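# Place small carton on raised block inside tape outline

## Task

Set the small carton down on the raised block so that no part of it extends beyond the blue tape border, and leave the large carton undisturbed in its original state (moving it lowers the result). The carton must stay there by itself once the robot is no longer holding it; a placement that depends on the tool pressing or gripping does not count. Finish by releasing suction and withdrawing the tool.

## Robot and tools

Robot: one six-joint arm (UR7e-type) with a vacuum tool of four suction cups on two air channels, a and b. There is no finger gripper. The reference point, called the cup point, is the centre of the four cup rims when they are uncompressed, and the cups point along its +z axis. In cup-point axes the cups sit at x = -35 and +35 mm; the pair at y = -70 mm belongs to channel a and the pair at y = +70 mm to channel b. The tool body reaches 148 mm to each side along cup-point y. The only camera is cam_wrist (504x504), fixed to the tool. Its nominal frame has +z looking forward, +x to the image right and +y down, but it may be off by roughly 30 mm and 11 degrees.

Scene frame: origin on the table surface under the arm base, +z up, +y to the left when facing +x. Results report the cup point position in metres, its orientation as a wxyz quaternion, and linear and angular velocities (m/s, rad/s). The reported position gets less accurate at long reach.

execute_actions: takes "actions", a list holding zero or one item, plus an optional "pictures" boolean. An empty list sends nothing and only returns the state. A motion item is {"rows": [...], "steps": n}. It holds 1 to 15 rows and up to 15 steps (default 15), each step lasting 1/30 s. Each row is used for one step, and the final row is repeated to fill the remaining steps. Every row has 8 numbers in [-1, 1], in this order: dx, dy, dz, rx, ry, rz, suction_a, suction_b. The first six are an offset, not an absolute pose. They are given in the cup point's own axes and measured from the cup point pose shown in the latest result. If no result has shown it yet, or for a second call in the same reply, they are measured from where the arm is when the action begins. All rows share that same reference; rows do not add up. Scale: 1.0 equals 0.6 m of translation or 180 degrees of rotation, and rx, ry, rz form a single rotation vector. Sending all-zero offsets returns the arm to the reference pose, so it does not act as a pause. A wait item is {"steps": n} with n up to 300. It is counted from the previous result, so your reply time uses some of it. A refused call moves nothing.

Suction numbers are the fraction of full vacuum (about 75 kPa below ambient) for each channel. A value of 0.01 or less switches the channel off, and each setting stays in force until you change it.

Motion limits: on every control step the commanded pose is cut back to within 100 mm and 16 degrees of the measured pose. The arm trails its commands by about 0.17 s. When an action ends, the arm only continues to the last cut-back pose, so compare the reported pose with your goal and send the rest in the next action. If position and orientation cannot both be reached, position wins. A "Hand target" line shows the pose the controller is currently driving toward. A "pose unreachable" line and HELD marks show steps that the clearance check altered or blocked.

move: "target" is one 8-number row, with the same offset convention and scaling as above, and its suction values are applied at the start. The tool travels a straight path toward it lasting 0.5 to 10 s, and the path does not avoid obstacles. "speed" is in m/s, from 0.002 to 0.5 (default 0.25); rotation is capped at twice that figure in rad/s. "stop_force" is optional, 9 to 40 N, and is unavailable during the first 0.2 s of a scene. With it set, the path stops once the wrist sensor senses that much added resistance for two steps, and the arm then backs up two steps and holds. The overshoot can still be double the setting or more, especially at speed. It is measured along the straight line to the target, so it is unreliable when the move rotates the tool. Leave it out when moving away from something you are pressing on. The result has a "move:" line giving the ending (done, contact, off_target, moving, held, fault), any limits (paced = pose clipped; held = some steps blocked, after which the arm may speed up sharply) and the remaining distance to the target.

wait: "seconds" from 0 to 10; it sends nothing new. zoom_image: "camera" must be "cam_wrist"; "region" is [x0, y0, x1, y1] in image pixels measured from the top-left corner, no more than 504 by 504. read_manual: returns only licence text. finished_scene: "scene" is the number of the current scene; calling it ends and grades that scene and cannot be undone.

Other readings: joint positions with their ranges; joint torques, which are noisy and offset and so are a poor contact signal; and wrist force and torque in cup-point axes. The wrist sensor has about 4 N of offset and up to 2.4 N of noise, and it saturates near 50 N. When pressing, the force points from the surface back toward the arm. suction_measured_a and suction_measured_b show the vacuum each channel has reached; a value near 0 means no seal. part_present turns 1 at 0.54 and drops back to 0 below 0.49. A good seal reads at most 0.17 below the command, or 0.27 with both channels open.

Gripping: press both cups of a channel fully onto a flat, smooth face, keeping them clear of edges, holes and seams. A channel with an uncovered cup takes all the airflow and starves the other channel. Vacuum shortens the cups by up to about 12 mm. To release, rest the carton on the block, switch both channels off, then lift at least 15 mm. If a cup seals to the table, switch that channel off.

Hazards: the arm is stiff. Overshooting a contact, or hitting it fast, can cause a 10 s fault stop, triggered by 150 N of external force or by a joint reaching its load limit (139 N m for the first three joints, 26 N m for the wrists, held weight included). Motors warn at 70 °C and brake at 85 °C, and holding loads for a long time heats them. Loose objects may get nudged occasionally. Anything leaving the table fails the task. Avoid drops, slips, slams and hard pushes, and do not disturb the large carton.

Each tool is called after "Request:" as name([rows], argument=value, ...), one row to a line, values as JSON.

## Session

Request:
execute_actions(actions=[])

Scene clock: 0.00 s of 5300.00 s.
end_effector_position=(+0.4285, +0.0207, +0.4001) suction_measured_a=0.00 part_present_a=0 suction_measured_b=0.00 part_present_b=0 end_effector_quat_wxyz=(-0.002, -0.024, +1.000, -0.001) end_effector_velocity=(-0.000, +0.000, +0.000) end_effector_angular_velocity=(-0.001, -0.001, +0.001)
Joint positions: [-0.316 -1.769  1.733 -1.533 -1.571  1.255]
Joint velocities: [ 0.001 -0.001  0.    -0.001 -0.001  0.   ]
Joint torques (N m, as the arm reports them, + toward a larger angle): no reading
Wrist force (N, on the end effector, along its own x y z axes, offset not removed): no reading
Wrist torque (N m, same axes, about the end effector's origin, offset not removed): no reading
Hand target: +0.429, +0.021, +0.400; -0.002, -0.024, +1.000, -0.001

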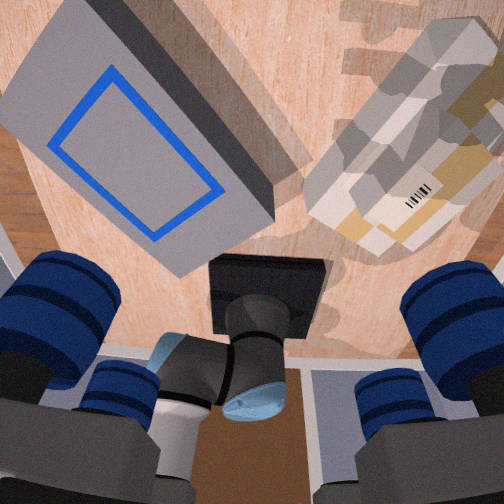

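Request:
zoom_image(camera="cam_wrist", region=[290, 0, 504, 270])

Request:
zoom_image(camera="cam_wrist", region=[295, 140, 421, 266])

Request:
zoom_image(camera="cam_wrist", region=[378, 0, 504, 126])

Request:
zoom_image(camera="cam_wrist", region=[378, 90, 504, 216])

Region (290, 0, 504, 270) of cam_wrist's 504x504 image, scaled by 1.867, with more detail than that image has; it fills the left 399 columns of this view, and the rest is white.

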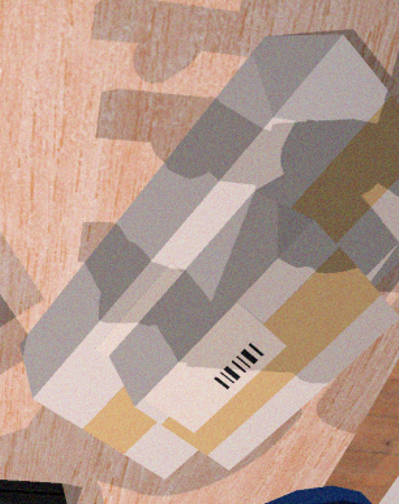

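Region (295, 140, 421, 266) of cam_wrist's 504x504 image, scaled by 4.000, with more detail than that image has.

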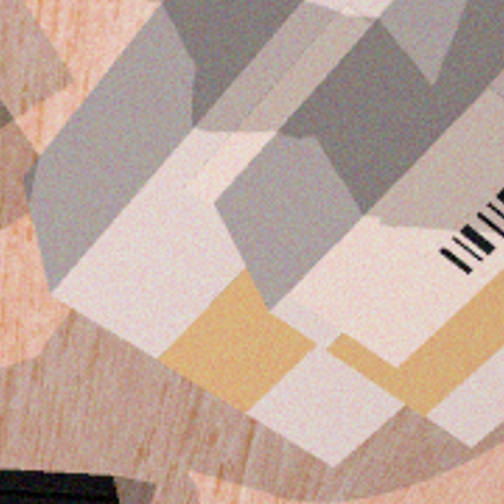

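Region (378, 0, 504, 126) of cam_wrist's 504x504 image, scaled by 4.000, with more detail than that image has.

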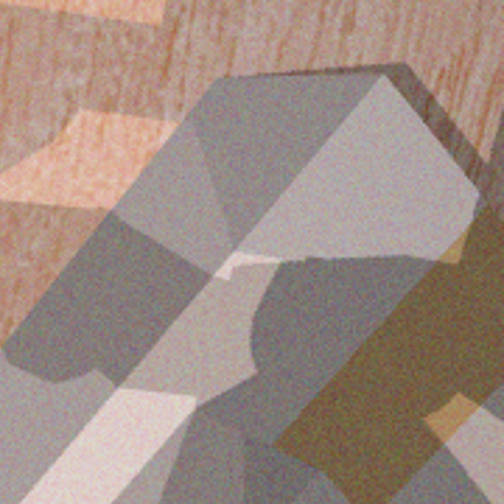

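Region (378, 90, 504, 216) of cam_wrist's 504x504 image, scaled by 4.000, with more detail than that image has.

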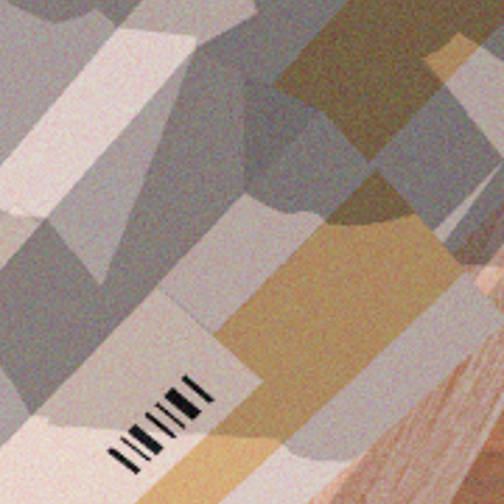

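Request:
zoom_image(camera="cam_wrist", region=[0, 236, 180, 416])

Request:
zoom_image(camera="cam_wrist", region=[324, 250, 504, 430])

Request:
zoom_image(camera="cam_wrist", region=[190, 236, 350, 396])

Request:
zoom_image(camera="cam_wrist", region=[35, 55, 161, 181])

Request:
zoom_image(camera="cam_wrist", region=[140, 160, 290, 286])

Region (0, 236, 180, 416) of cam_wrist's 504x504 image, scaled by 2.800, with more detail than that image has.

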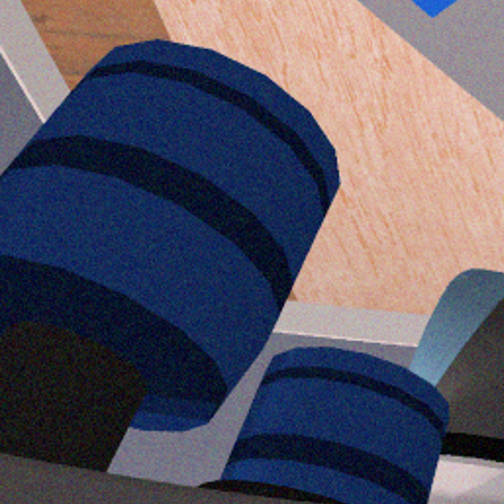

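Region (324, 250, 504, 430) of cam_wrist's 504x504 image, scaled by 2.800, with more detail than that image has.

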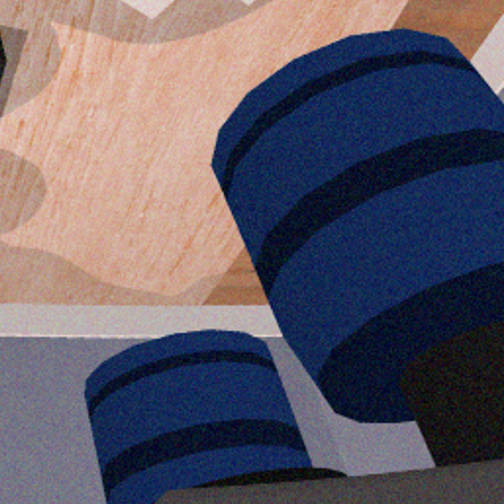

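Region (190, 236, 350, 396) of cam_wrist's 504x504 image, scaled by 3.150, with more detail than that image has.

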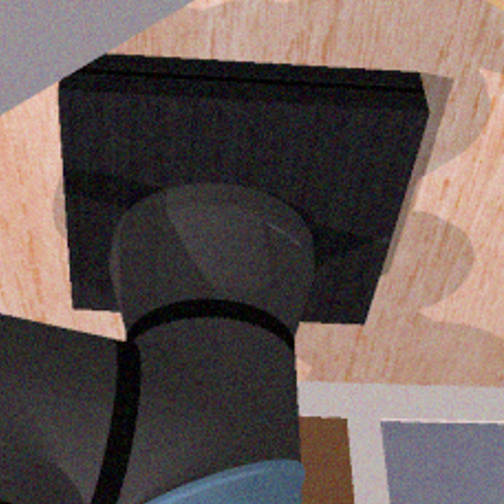

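Region (35, 55, 161, 181) of cam_wrist's 504x504 image, scaled by 4.000, with more detail than that image has.

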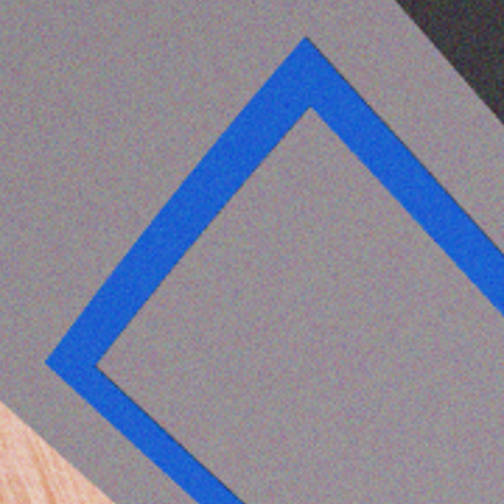

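Region (140, 160, 290, 286) of cam_wrist's 504x504 image, scaled by 3.360, with more detail than that image has; it fills the top 423 rows of this view, and the rest is white.

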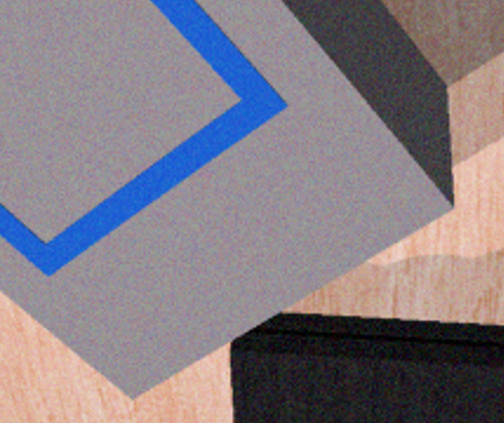

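Request:
zoom_image(camera="cam_wrist", region=[292, 170, 355, 233])

Request:
zoom_image(camera="cam_wrist", region=[335, 175, 398, 238])

Request:
zoom_image(camera="cam_wrist", region=[415, 85, 478, 148])

Request:
zoom_image(camera="cam_wrist", region=[441, 125, 504, 188])

Request:
zoom_image(camera="cam_wrist", region=[365, 210, 428, 273])

Region (292, 170, 355, 233) of cam_wrist's 504x504 image, scaled by 8.000, with more detail than that image has.

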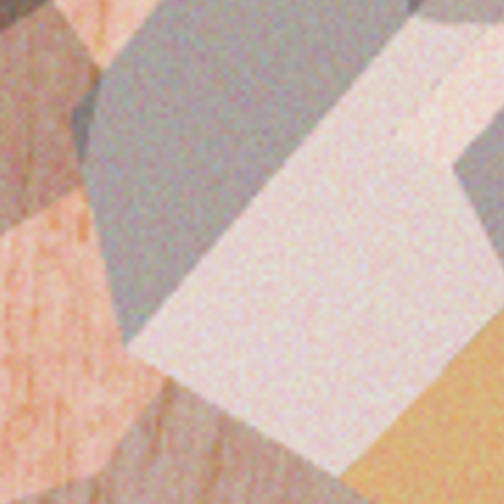

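Region (335, 175, 398, 238) of cam_wrist's 504x504 image, scaled by 8.000, with more detail than that image has.

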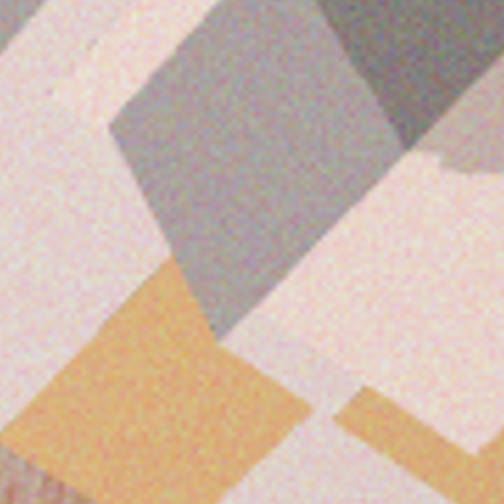

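Region (415, 85, 478, 148) of cam_wrist's 504x504 image, scaled by 8.000, with more detail than that image has.

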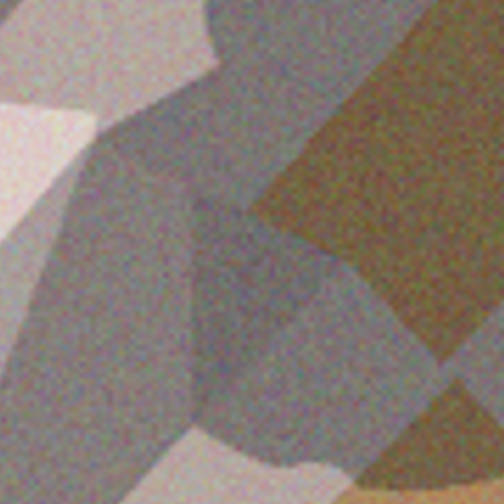

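Region (441, 125, 504, 188) of cam_wrist's 504x504 image, scaled by 8.000, with more detail than that image has.

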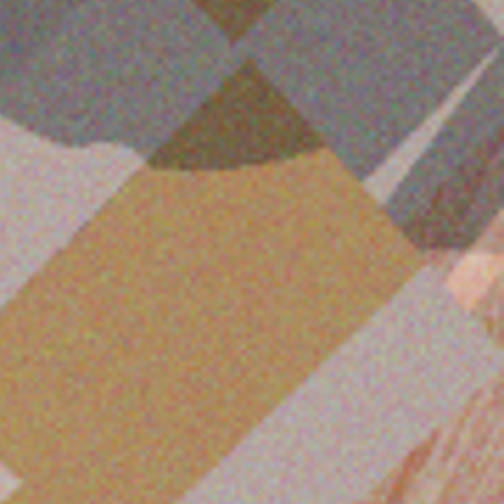

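Region (365, 210, 428, 273) of cam_wrist's 504x504 image, scaled by 8.000, with more detail than that image has.

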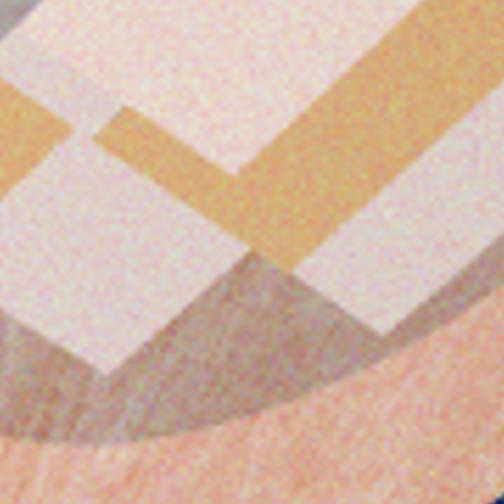

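Request:
execute_actions(actions=[])

Request:
zoom_image(camera="cam_wrist", region=[295, 140, 421, 266])

Scene clock: 120.00 s of 5300.00 s.
end_effector_position=(+0.4285, +0.0207, +0.4001) suction_measured_a=0.00 part_present_a=0 suction_measured_b=0.00 part_present_b=0 end_effector_quat_wxyz=(-0.002, -0.024, +1.000, -0.001) end_effector_velocity=(-0.000, +0.000, +0.001) end_effector_angular_velocity=(-0.001, -0.001, +0.001)
Joint positions: [-0.316 -1.769  1.733 -1.533 -1.571  1.255]
Joint velocities: [ 0.001 -0.002  0.     0.    -0.    -0.   ]
Joint torques (N m, as the arm reports them, + toward a larger angle): [  0.42 -21.13 -27.32  -4.09  -0.1   -0.07]
Wrist force (N, on the end effector, along its own x y z axes, offset not removed): [2.7 0.1 4.3]
Wrist torque (N m, same axes, about the end effector's origin, offset not removed): [-0.09 -0.38 -0.06]
Hand target: +0.429, +0.021, +0.400; -0.002, -0.024, +1.000, -0.001
Steps of this call (steps 1 to 90: nothing new was sent; then 117.00 s passed at rest). Readings (end_effector_position | what the end effector reports):
1: (+0.4285, +0.0207, +0.4001) | suction_measured_a=0.00 part_present_a=0 suction_measured_b=0.00 part_present_b=0
2: (+0.4285, +0.0207, +0.4001) | suction_measured_a=0.00 part_present_a=0 suction_measured_b=0.00 part_present_b=0
4: (+0.4285, +0.0207, +0.4001) | suction_measured_a=0.00 part_present_a=0 suction_measured_b=0.00 part_present_b=0
8: (+0.4285, +0.0207, +0.4001) | suction_measured_a=0.00 part_present_a=0 suction_measured_b=0.00 part_present_b=0
90: the state above

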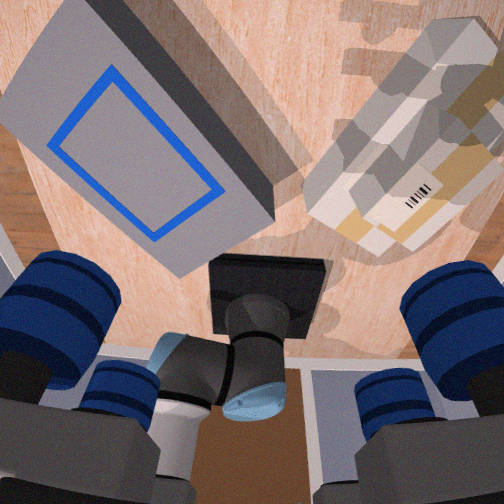

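Region (295, 140, 421, 266) of cam_wrist's 504x504 image, scaled by 4.000, with more detail than that image has.

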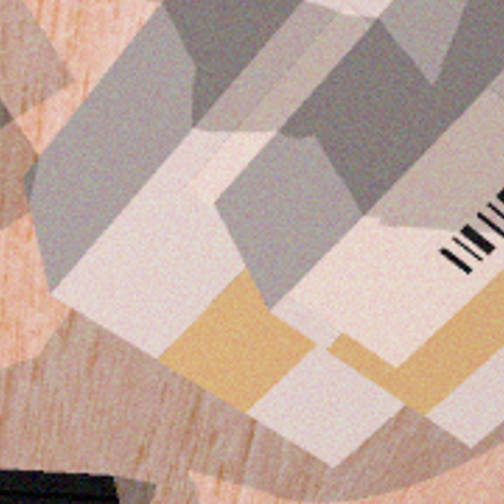

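Request:
move(target=[0.0008, -0.2383, 0.3502, 0, 0, 0.1744, 0, 0], speed=0.4)

Request:
move(target=[0, 0, 0.0383, 0, 0, 0, 1, 0], speed=0.05, stop_force=20)

Scene clock: 125.53 s of 5300.00 s.
end_effector_position=(+0.4343, -0.1222, +0.1904) suction_measured_a=0.00 part_present_a=0 suction_measured_b=0.00 part_present_b=0 end_effector_quat_wxyz=(-0.001, +0.248, +0.969, -0.001) end_effector_velocity=(+0.001, -0.001, -0.002) end_effector_angular_velocity=(-0.000, +0.000, -0.003)
Joint positions: [-0.621 -1.578  2.125 -2.116 -1.571  1.497]
Joint velocities: [-0.     0.006  0.001 -0.006 -0.     0.002]
Joint torques (N m, as the arm reports them, + toward a larger angle): [-11.14 -13.42 -16.11  -6.21   2.35   2.34]
Wrist force (N, on the end effector, along its own x y z axes, offset not removed): [0.9 -1.2 0.9]
Wrist torque (N m, same axes, about the end effector's origin, offset not removed): [-0.12 -0.31 -0.13]
Hand target: +0.434, -0.122, +0.190; -0.001, +0.248, +0.969, -0.001
Off the commanded pose: 0.000 m, 0 deg.
After step 90, 1.10 s passed at rest.
move: done

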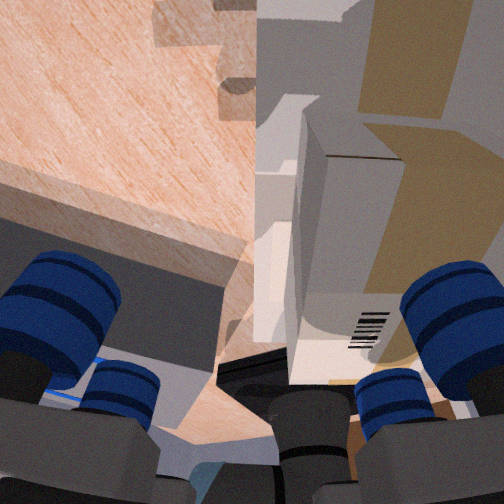

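Scene clock: 126.37 s of 5300.00 s.
end_effector_position=(+0.4342, -0.1222, +0.1677) suction_measured_a=0.70 part_present_a=1 suction_measured_b=0.00 part_present_b=0 end_effector_quat_wxyz=(-0.001, +0.248, +0.969, -0.001) end_effector_velocity=(-0.000, +0.000, -0.003) end_effector_angular_velocity=(+0.000, +0.002, +0.000)
Joint positions: [-0.621 -1.543  2.159 -2.185 -1.571  1.497]
Joint velocities: [ 0.     0.005  0.004 -0.008 -0.001 -0.   ]
Joint torques (N m, as the arm reports them, + toward a larger angle): [ -8.25 -12.41 -16.67  -6.66   1.18  -0.39]
Wrist force (N, on the end effector, along its own x y z axes, offset not removed): [-0.4 -1.3 7.6]
Wrist torque (N m, same axes, about the end effector's origin, offset not removed): [-0.49 -0.11 -0.09]
Hand target: +0.434, -0.122, +0.167; -0.001, +0.248, +0.969, -0.001
Off the commanded pose: 0.000 m, 0 deg.
move: done

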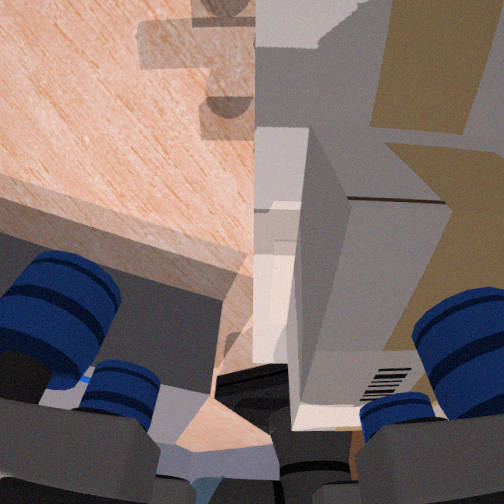

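Request:
execute_actions(actions=[])

Request:
zoom_image(camera="cam_wrist", region=[250, 105, 390, 245])

Request:
zoom_image(camera="cam_wrist", region=[364, 105, 504, 245])

Request:
zoom_image(camera="cam_wrist", region=[240, 300, 380, 440])

Scene clock: 129.53 s of 5300.00 s.
end_effector_position=(+0.4342, -0.1222, +0.1674) suction_measured_a=0.90 part_present_a=1 suction_measured_b=0.00 part_present_b=0 end_effector_quat_wxyz=(-0.001, +0.248, +0.969, -0.001) end_effector_velocity=(-0.000, +0.000, -0.001) end_effector_angular_velocity=(+0.001, +0.003, +0.000)
Joint positions: [-0.621 -1.542  2.16  -2.186 -1.571  1.497]
Joint velocities: [ 0.     0.002  0.     0.001 -0.001  0.   ]
Joint torques (N m, as the arm reports them, + toward a larger angle): [ 12.19 -14.04 -17.62  -6.56  -2.58  -2.48]
Wrist force (N, on the end effector, along its own x y z axes, offset not removed): [0.7 1.0 9.4]
Wrist torque (N m, same axes, about the end effector's origin, offset not removed): [-0.31 -0.15 -0.16]
Hand target: +0.434, -0.122, +0.167; -0.001, +0.248, +0.969, -0.001
Off the commanded pose: 0.000 m, 0 deg.
Steps of this call (steps 1 to 95: nothing new was sent). Readings (end_effector_position | what the end effector reports):
1: (+0.4342, -0.1222, +0.1676) | suction_measured_a=0.75 part_present_a=1 suction_measured_b=0.00 part_present_b=0
2: (+0.4342, -0.1222, +0.1675) | suction_measured_a=0.79 part_present_a=1 suction_measured_b=0.00 part_present_b=0
4: (+0.4342, -0.1222, +0.1675) | suction_measured_a=0.83 part_present_a=1 suction_measured_b=0.00 part_present_b=0
8: (+0.4342, -0.1222, +0.1674) | suction_measured_a=0.88 part_present_a=1 suction_measured_b=0.00 part_present_b=0
95: the state above

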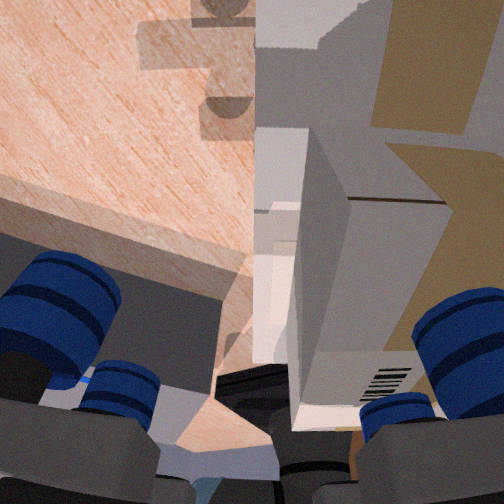

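Region (250, 105, 390, 245) of cam_wrist's 504x504 image, scaled by 3.600, with more detail than that image has.

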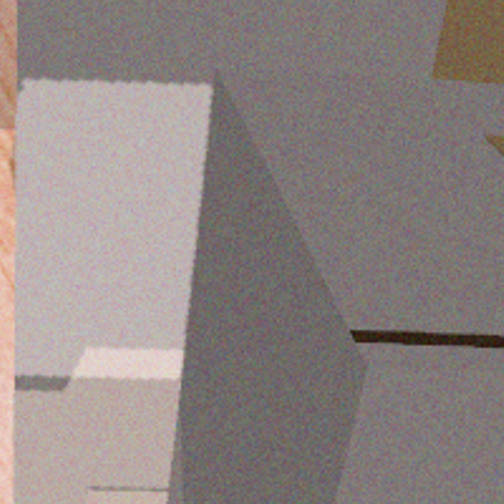

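Region (364, 105, 504, 245) of cam_wrist's 504x504 image, scaled by 3.600, with more detail than that image has.

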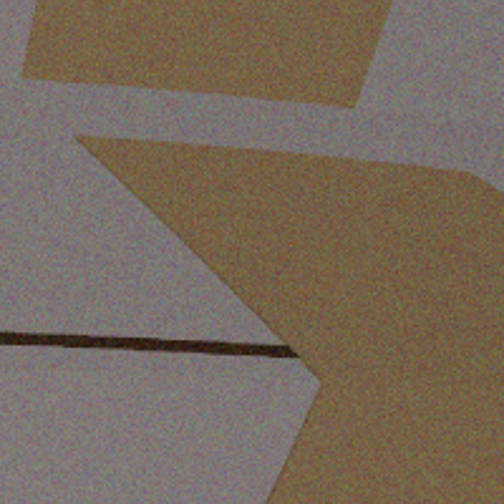

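Region (240, 300, 380, 440) of cam_wrist's 504x504 image, scaled by 3.600, with more detail than that image has.

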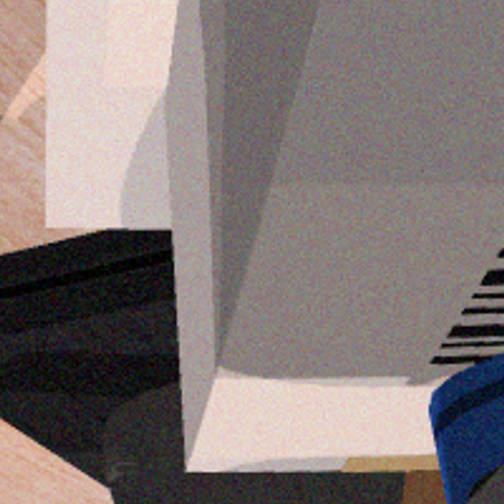

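Request:
zoom_image(camera="cam_wrist", region=[150, 280, 290, 420])

Region (150, 280, 290, 420) of cam_wrist's 504x504 image, scaled by 3.600, with more detail than that image has.

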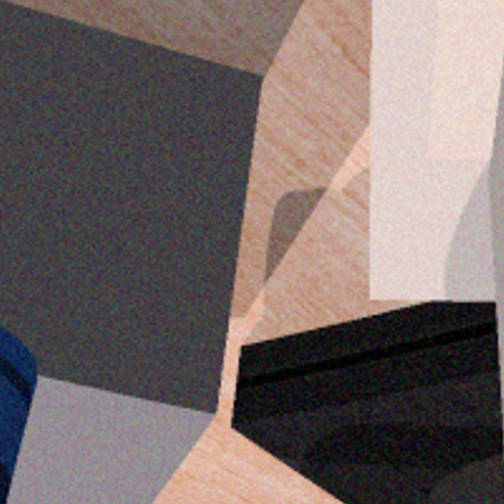

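Request:
move(target=[0, 0, -0.08, 0, 0, 0, 1, 0], speed=0.2)

Request:
move(target=[0.4233, 0.4457, 0.0475, 0, 0, -0.384, 1, 0], speed=0.4)

Scene clock: 218.53 s of 5300.00 s.
end_effector_position=(+0.4344, -0.1221, +0.2151) suction_measured_a=0.90 part_present_a=1 suction_measured_b=0.00 part_present_b=0 end_effector_quat_wxyz=(-0.001, +0.248, +0.969, -0.001) end_effector_velocity=(-0.000, -0.000, +0.003) end_effector_angular_velocity=(-0.000, +0.000, -0.001)
Joint positions: [-0.621 -1.611  2.085 -2.043 -1.571  1.497]
Joint velocities: [-0.001 -0.004 -0.004  0.008 -0.    -0.   ]
Joint torques (N m, as the arm reports them, + toward a larger angle): [-12.65 -38.85 -38.71  -1.72  -2.06   1.89]
Wrist force (N, on the end effector, along its own x y z axes, offset not removed): [5.1 -1.4 4.6]
Wrist torque (N m, same axes, about the end effector's origin, offset not removed): [-0.72 -0.67 -0.03]
Hand target: +0.434, -0.122, +0.215; -0.001, +0.248, +0.969, -0.001
Off the commanded pose: 0.000 m, 0 deg.
After step 90, 85.10 s passed at rest.
move: done

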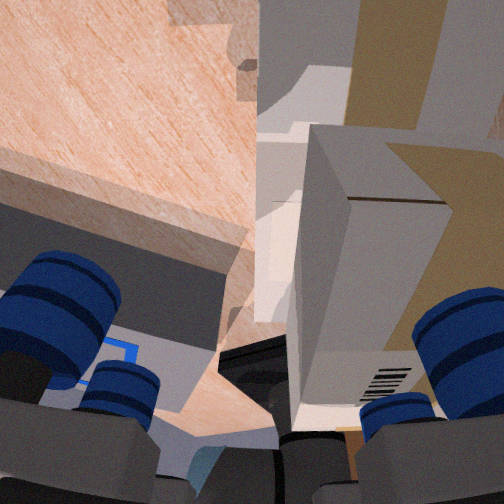

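Scene clock: 220.73 s of 5300.00 s.
end_effector_position=(+0.3398, +0.2337, +0.1862) suction_measured_a=0.90 part_present_a=1 suction_measured_b=0.00 part_present_b=0 end_effector_quat_wxyz=(-0.002, -0.346, +0.938, -0.001) end_effector_velocity=(-0.000, +0.002, -0.000) end_effector_angular_velocity=(-0.001, -0.002, +0.006)
Joint positions: [ 0.227 -1.672  2.224 -2.121 -1.571  1.138]
Joint velocities: [ 0.006  0.003 -0.002 -0.003 -0.001 -0.   ]
Joint torques (N m, as the arm reports them, + toward a larger angle): [ 11.87  -8.7  -39.48  -6.59  -2.74  -2.53]
Wrist force (N, on the end effector, along its own x y z axes, offset not removed): [-0.4 -0.8 7.2]
Wrist torque (N m, same axes, about the end effector's origin, offset not removed): [-0.43 -0.08 0.09]
Hand target: +0.340, +0.234, +0.186; -0.002, -0.346, +0.938, -0.001
Off the commanded pose: 0.001 m, 0 deg.
move: done

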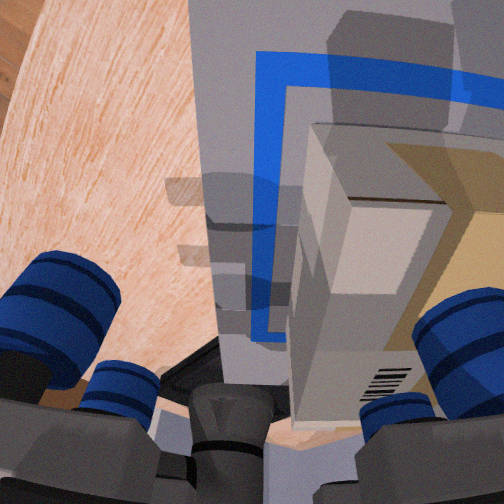

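Request:
execute_actions(actions=[])

Request:
zoom_image(camera="cam_wrist", region=[240, 35, 366, 161])

Request:
zoom_image(camera="cam_wrist", region=[225, 270, 330, 375])

Request:
zoom_image(camera="cam_wrist", region=[378, 45, 504, 171])

Scene clock: 224.13 s of 5300.00 s.
end_effector_position=(+0.3398, +0.2339, +0.1862) suction_measured_a=0.90 part_present_a=1 suction_measured_b=0.00 part_present_b=0 end_effector_quat_wxyz=(-0.002, -0.346, +0.938, -0.001) end_effector_velocity=(-0.000, +0.000, -0.000) end_effector_angular_velocity=(-0.000, +0.001, +0.000)
Joint positions: [ 0.227 -1.672  2.224 -2.121 -1.571  1.138]
Joint velocities: [0.001 0.    0.    0.001 0.    0.   ]
Joint torques (N m, as the arm reports them, + toward a larger angle): [ 11.79 -10.29 -37.9   -6.56  -2.43  -2.4 ]
Wrist force (N, on the end effector, along its own x y z axes, offset not removed): [1.2 -2.4 3.2]
Wrist torque (N m, same axes, about the end effector's origin, offset not removed): [-0.81 -0.20 -0.02]
Hand target: +0.340, +0.234, +0.186; -0.002, -0.346, +0.938, -0.001
Off the commanded pose: 0.001 m, 0 deg.
Steps of this call (steps 1 to 90: nothing new was sent; then 0.40 s passed at rest). Readings (end_effector_position | what the end effector reports):
1: (+0.3398, +0.2338, +0.1862) | suction_measured_a=0.90 part_present_a=1 suction_measured_b=0.00 part_present_b=0
2: (+0.3398, +0.2338, +0.1862) | suction_measured_a=0.90 part_present_a=1 suction_measured_b=0.00 part_present_b=0
4: (+0.3398, +0.2339, +0.1862) | suction_measured_a=0.90 part_present_a=1 suction_measured_b=0.00 part_present_b=0
8: (+0.3398, +0.2339, +0.1862) | suction_measured_a=0.90 part_present_a=1 suction_measured_b=0.00 part_present_b=0
90: the state above

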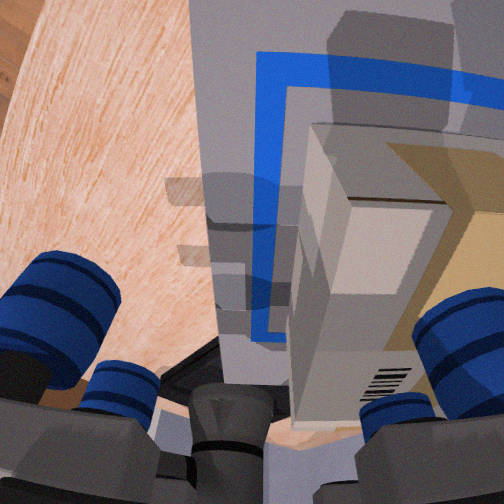

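Region (240, 35, 366, 161) of cam_wrist's 504x504 image, scaled by 4.000, with more detail than that image has.

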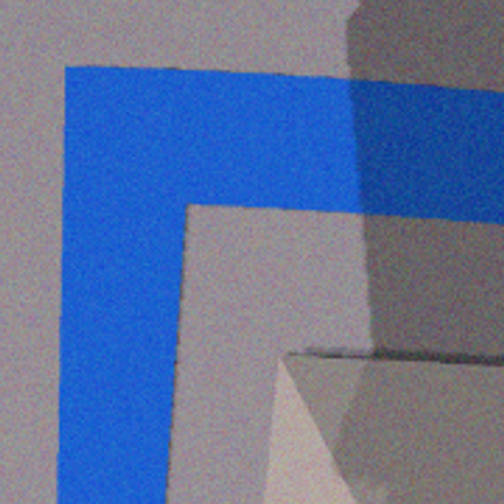

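Region (225, 270, 330, 375) of cam_wrist's 504x504 image, scaled by 4.800, with more detail than that image has.

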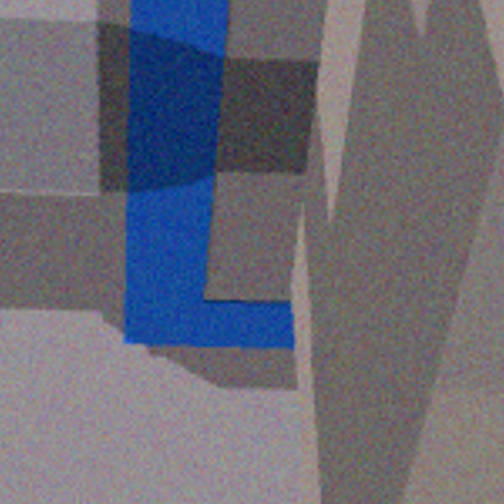

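Region (378, 45, 504, 171) of cam_wrist's 504x504 image, scaled by 4.000, with more detail than that image has.

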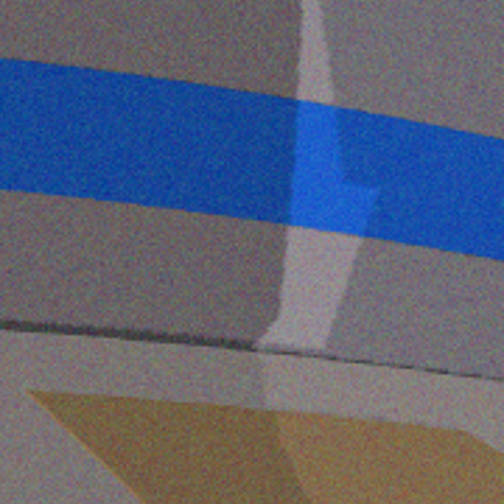

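Request:
move(target=[0, 0, 0.02, 0, 0, 0, 1, 0], speed=0.006, stop_force=10)

Request:
execute_actions([
  {"rows": [[0, 0, -0.0008, 0, 0, 0, 0, 0]], "steps": 4},
], pictures=false)

Request:
move(target=[0, 0, -0.22, 0, 0, 0, 0, 0], speed=0.3)

Scene clock: 249.33 s of 5300.00 s.
end_effector_position=(+0.3398, +0.2339, +0.1806) suction_measured_a=0.90 part_present_a=1 suction_measured_b=0.00 part_present_b=0 end_effector_quat_wxyz=(-0.002, -0.346, +0.938, -0.001) end_effector_velocity=(-0.001, -0.000, +0.001) end_effector_angular_velocity=(-0.001, +0.004, +0.001)
Joint positions: [ 0.227 -1.663  2.233 -2.138 -1.571  1.138]
Joint velocities: [-0.    -0.002 -0.002  0.009  0.    -0.001]
Joint torques (N m, as the arm reports them, + toward a larger angle): [ 11.34 -29.96 -23.79   2.4    0.32  -2.1 ]
Wrist force (N, on the end effector, along its own x y z axes, offset not removed): [-1.6 -3.3 -7.9]
Wrist torque (N m, same axes, about the end effector's origin, offset not removed): [0.64 -0.90 -0.14]
Hand target: +0.340, +0.234, +0.181; -0.002, -0.346, +0.938, -0.001
Off the commanded pose: 0.006 m, 0 deg.
After step 90, 20.90 s passed at rest.
move: contact

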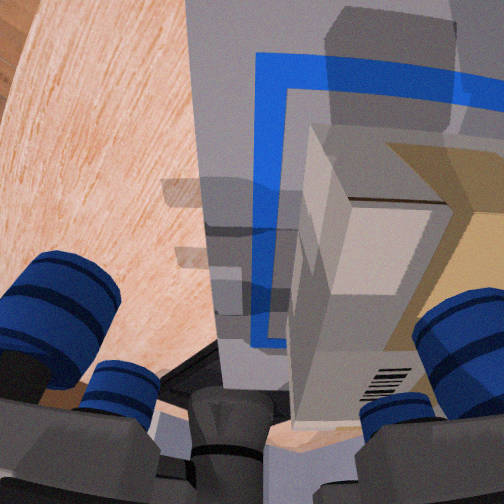

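Scene clock: 249.47 s of 5300.00 s.
end_effector_position=(+0.3398, +0.2339, +0.1810) suction_measured_a=0.00 part_present_a=0 suction_measured_b=0.00 part_present_b=0 end_effector_quat_wxyz=(-0.002, -0.346, +0.938, -0.001) end_effector_velocity=(-0.001, -0.000, +0.002) end_effector_angular_velocity=(-0.000, +0.002, -0.000)
Joint positions: [ 0.227 -1.663  2.232 -2.138 -1.571  1.138]
Joint velocities: [ 0.    -0.003 -0.003  0.008  0.     0.   ]
Joint torques (N m, as the arm reports them, + toward a larger angle): [ 10.21 -20.   -17.39   3.7    0.44  -2.25]
Wrist force (N, on the end effector, along its own x y z axes, offset not removed): [4.5 4.9 -36.6]
Wrist torque (N m, same axes, about the end effector's origin, offset not removed): [3.36 -0.47 0.16]
Hand target: +0.340, +0.234, +0.181; -0.002, -0.346, +0.938, -0.001
Off the commanded pose: 0.000 m, 0 deg.
Steps of this call (steps 1 to 4: all 4 steps of this action). Readings (end_effector_position | what the end effector reports):
1: (+0.3397, +0.2339, +0.1806) | suction_measured_a=0.54 part_present_a=1 suction_measured_b=0.00 part_present_b=0
2: (+0.3398, +0.2339, +0.1808) | suction_measured_a=0.00 part_present_a=0 suction_measured_b=0.00 part_present_b=0
4: the state above

Scene clock: 250.80 s of 5300.00 s.
end_effector_position=(+0.3401, +0.2342, +0.3128) suction_measured_a=0.00 part_present_a=0 suction_measured_b=0.00 part_present_b=0 end_effector_quat_wxyz=(-0.002, -0.346, +0.938, -0.001) end_effector_velocity=(+0.000, -0.000, +0.002) end_effector_angular_velocity=(+0.000, +0.002, -0.001)
Joint positions: [ 0.227 -1.795  1.976 -1.75  -1.571  1.138]
Joint velocities: [-0.001  0.    -0.005  0.007  0.001 -0.001]
Joint torques (N m, as the arm reports them, + toward a larger angle): [-11.99 -34.02 -40.52  -0.69  -1.4   -2.5 ]
Wrist force (N, on the end effector, along its own x y z axes, offset not removed): [2.5 -3.0 4.9]
Wrist torque (N m, same axes, about the end effector's origin, offset not removed): [-0.49 -0.05 0.12]
Hand target: +0.340, +0.234, +0.313; -0.002, -0.346, +0.938, -0.001
Off the commanded pose: 0.000 m, 0 deg.
move: done

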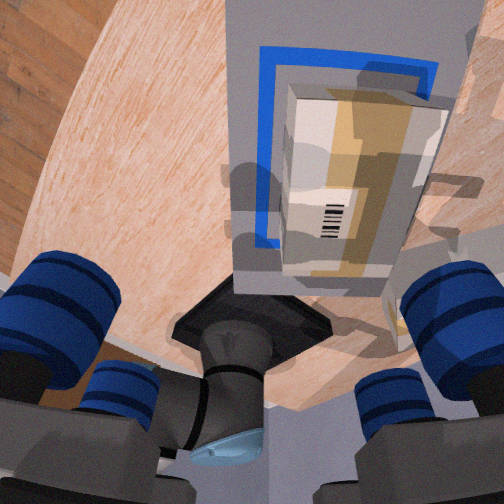

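Request:
zoom_image(camera="cam_wrist", region=[245, 35, 465, 145])

Region (245, 35, 465, 145) of cam_wrist's 504x504 image, scaled by 2.291, with more detail than that image has.

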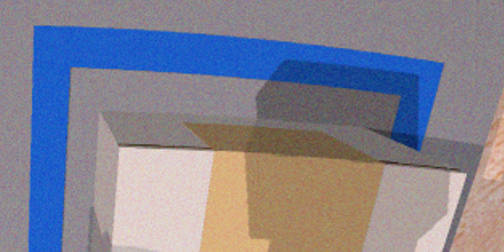

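The carton sits inside the outline with a gap on each visible side, and the tool has let go and moved clear.

Request:
finished_scene(scene=2)

The scene is finished: the task was done.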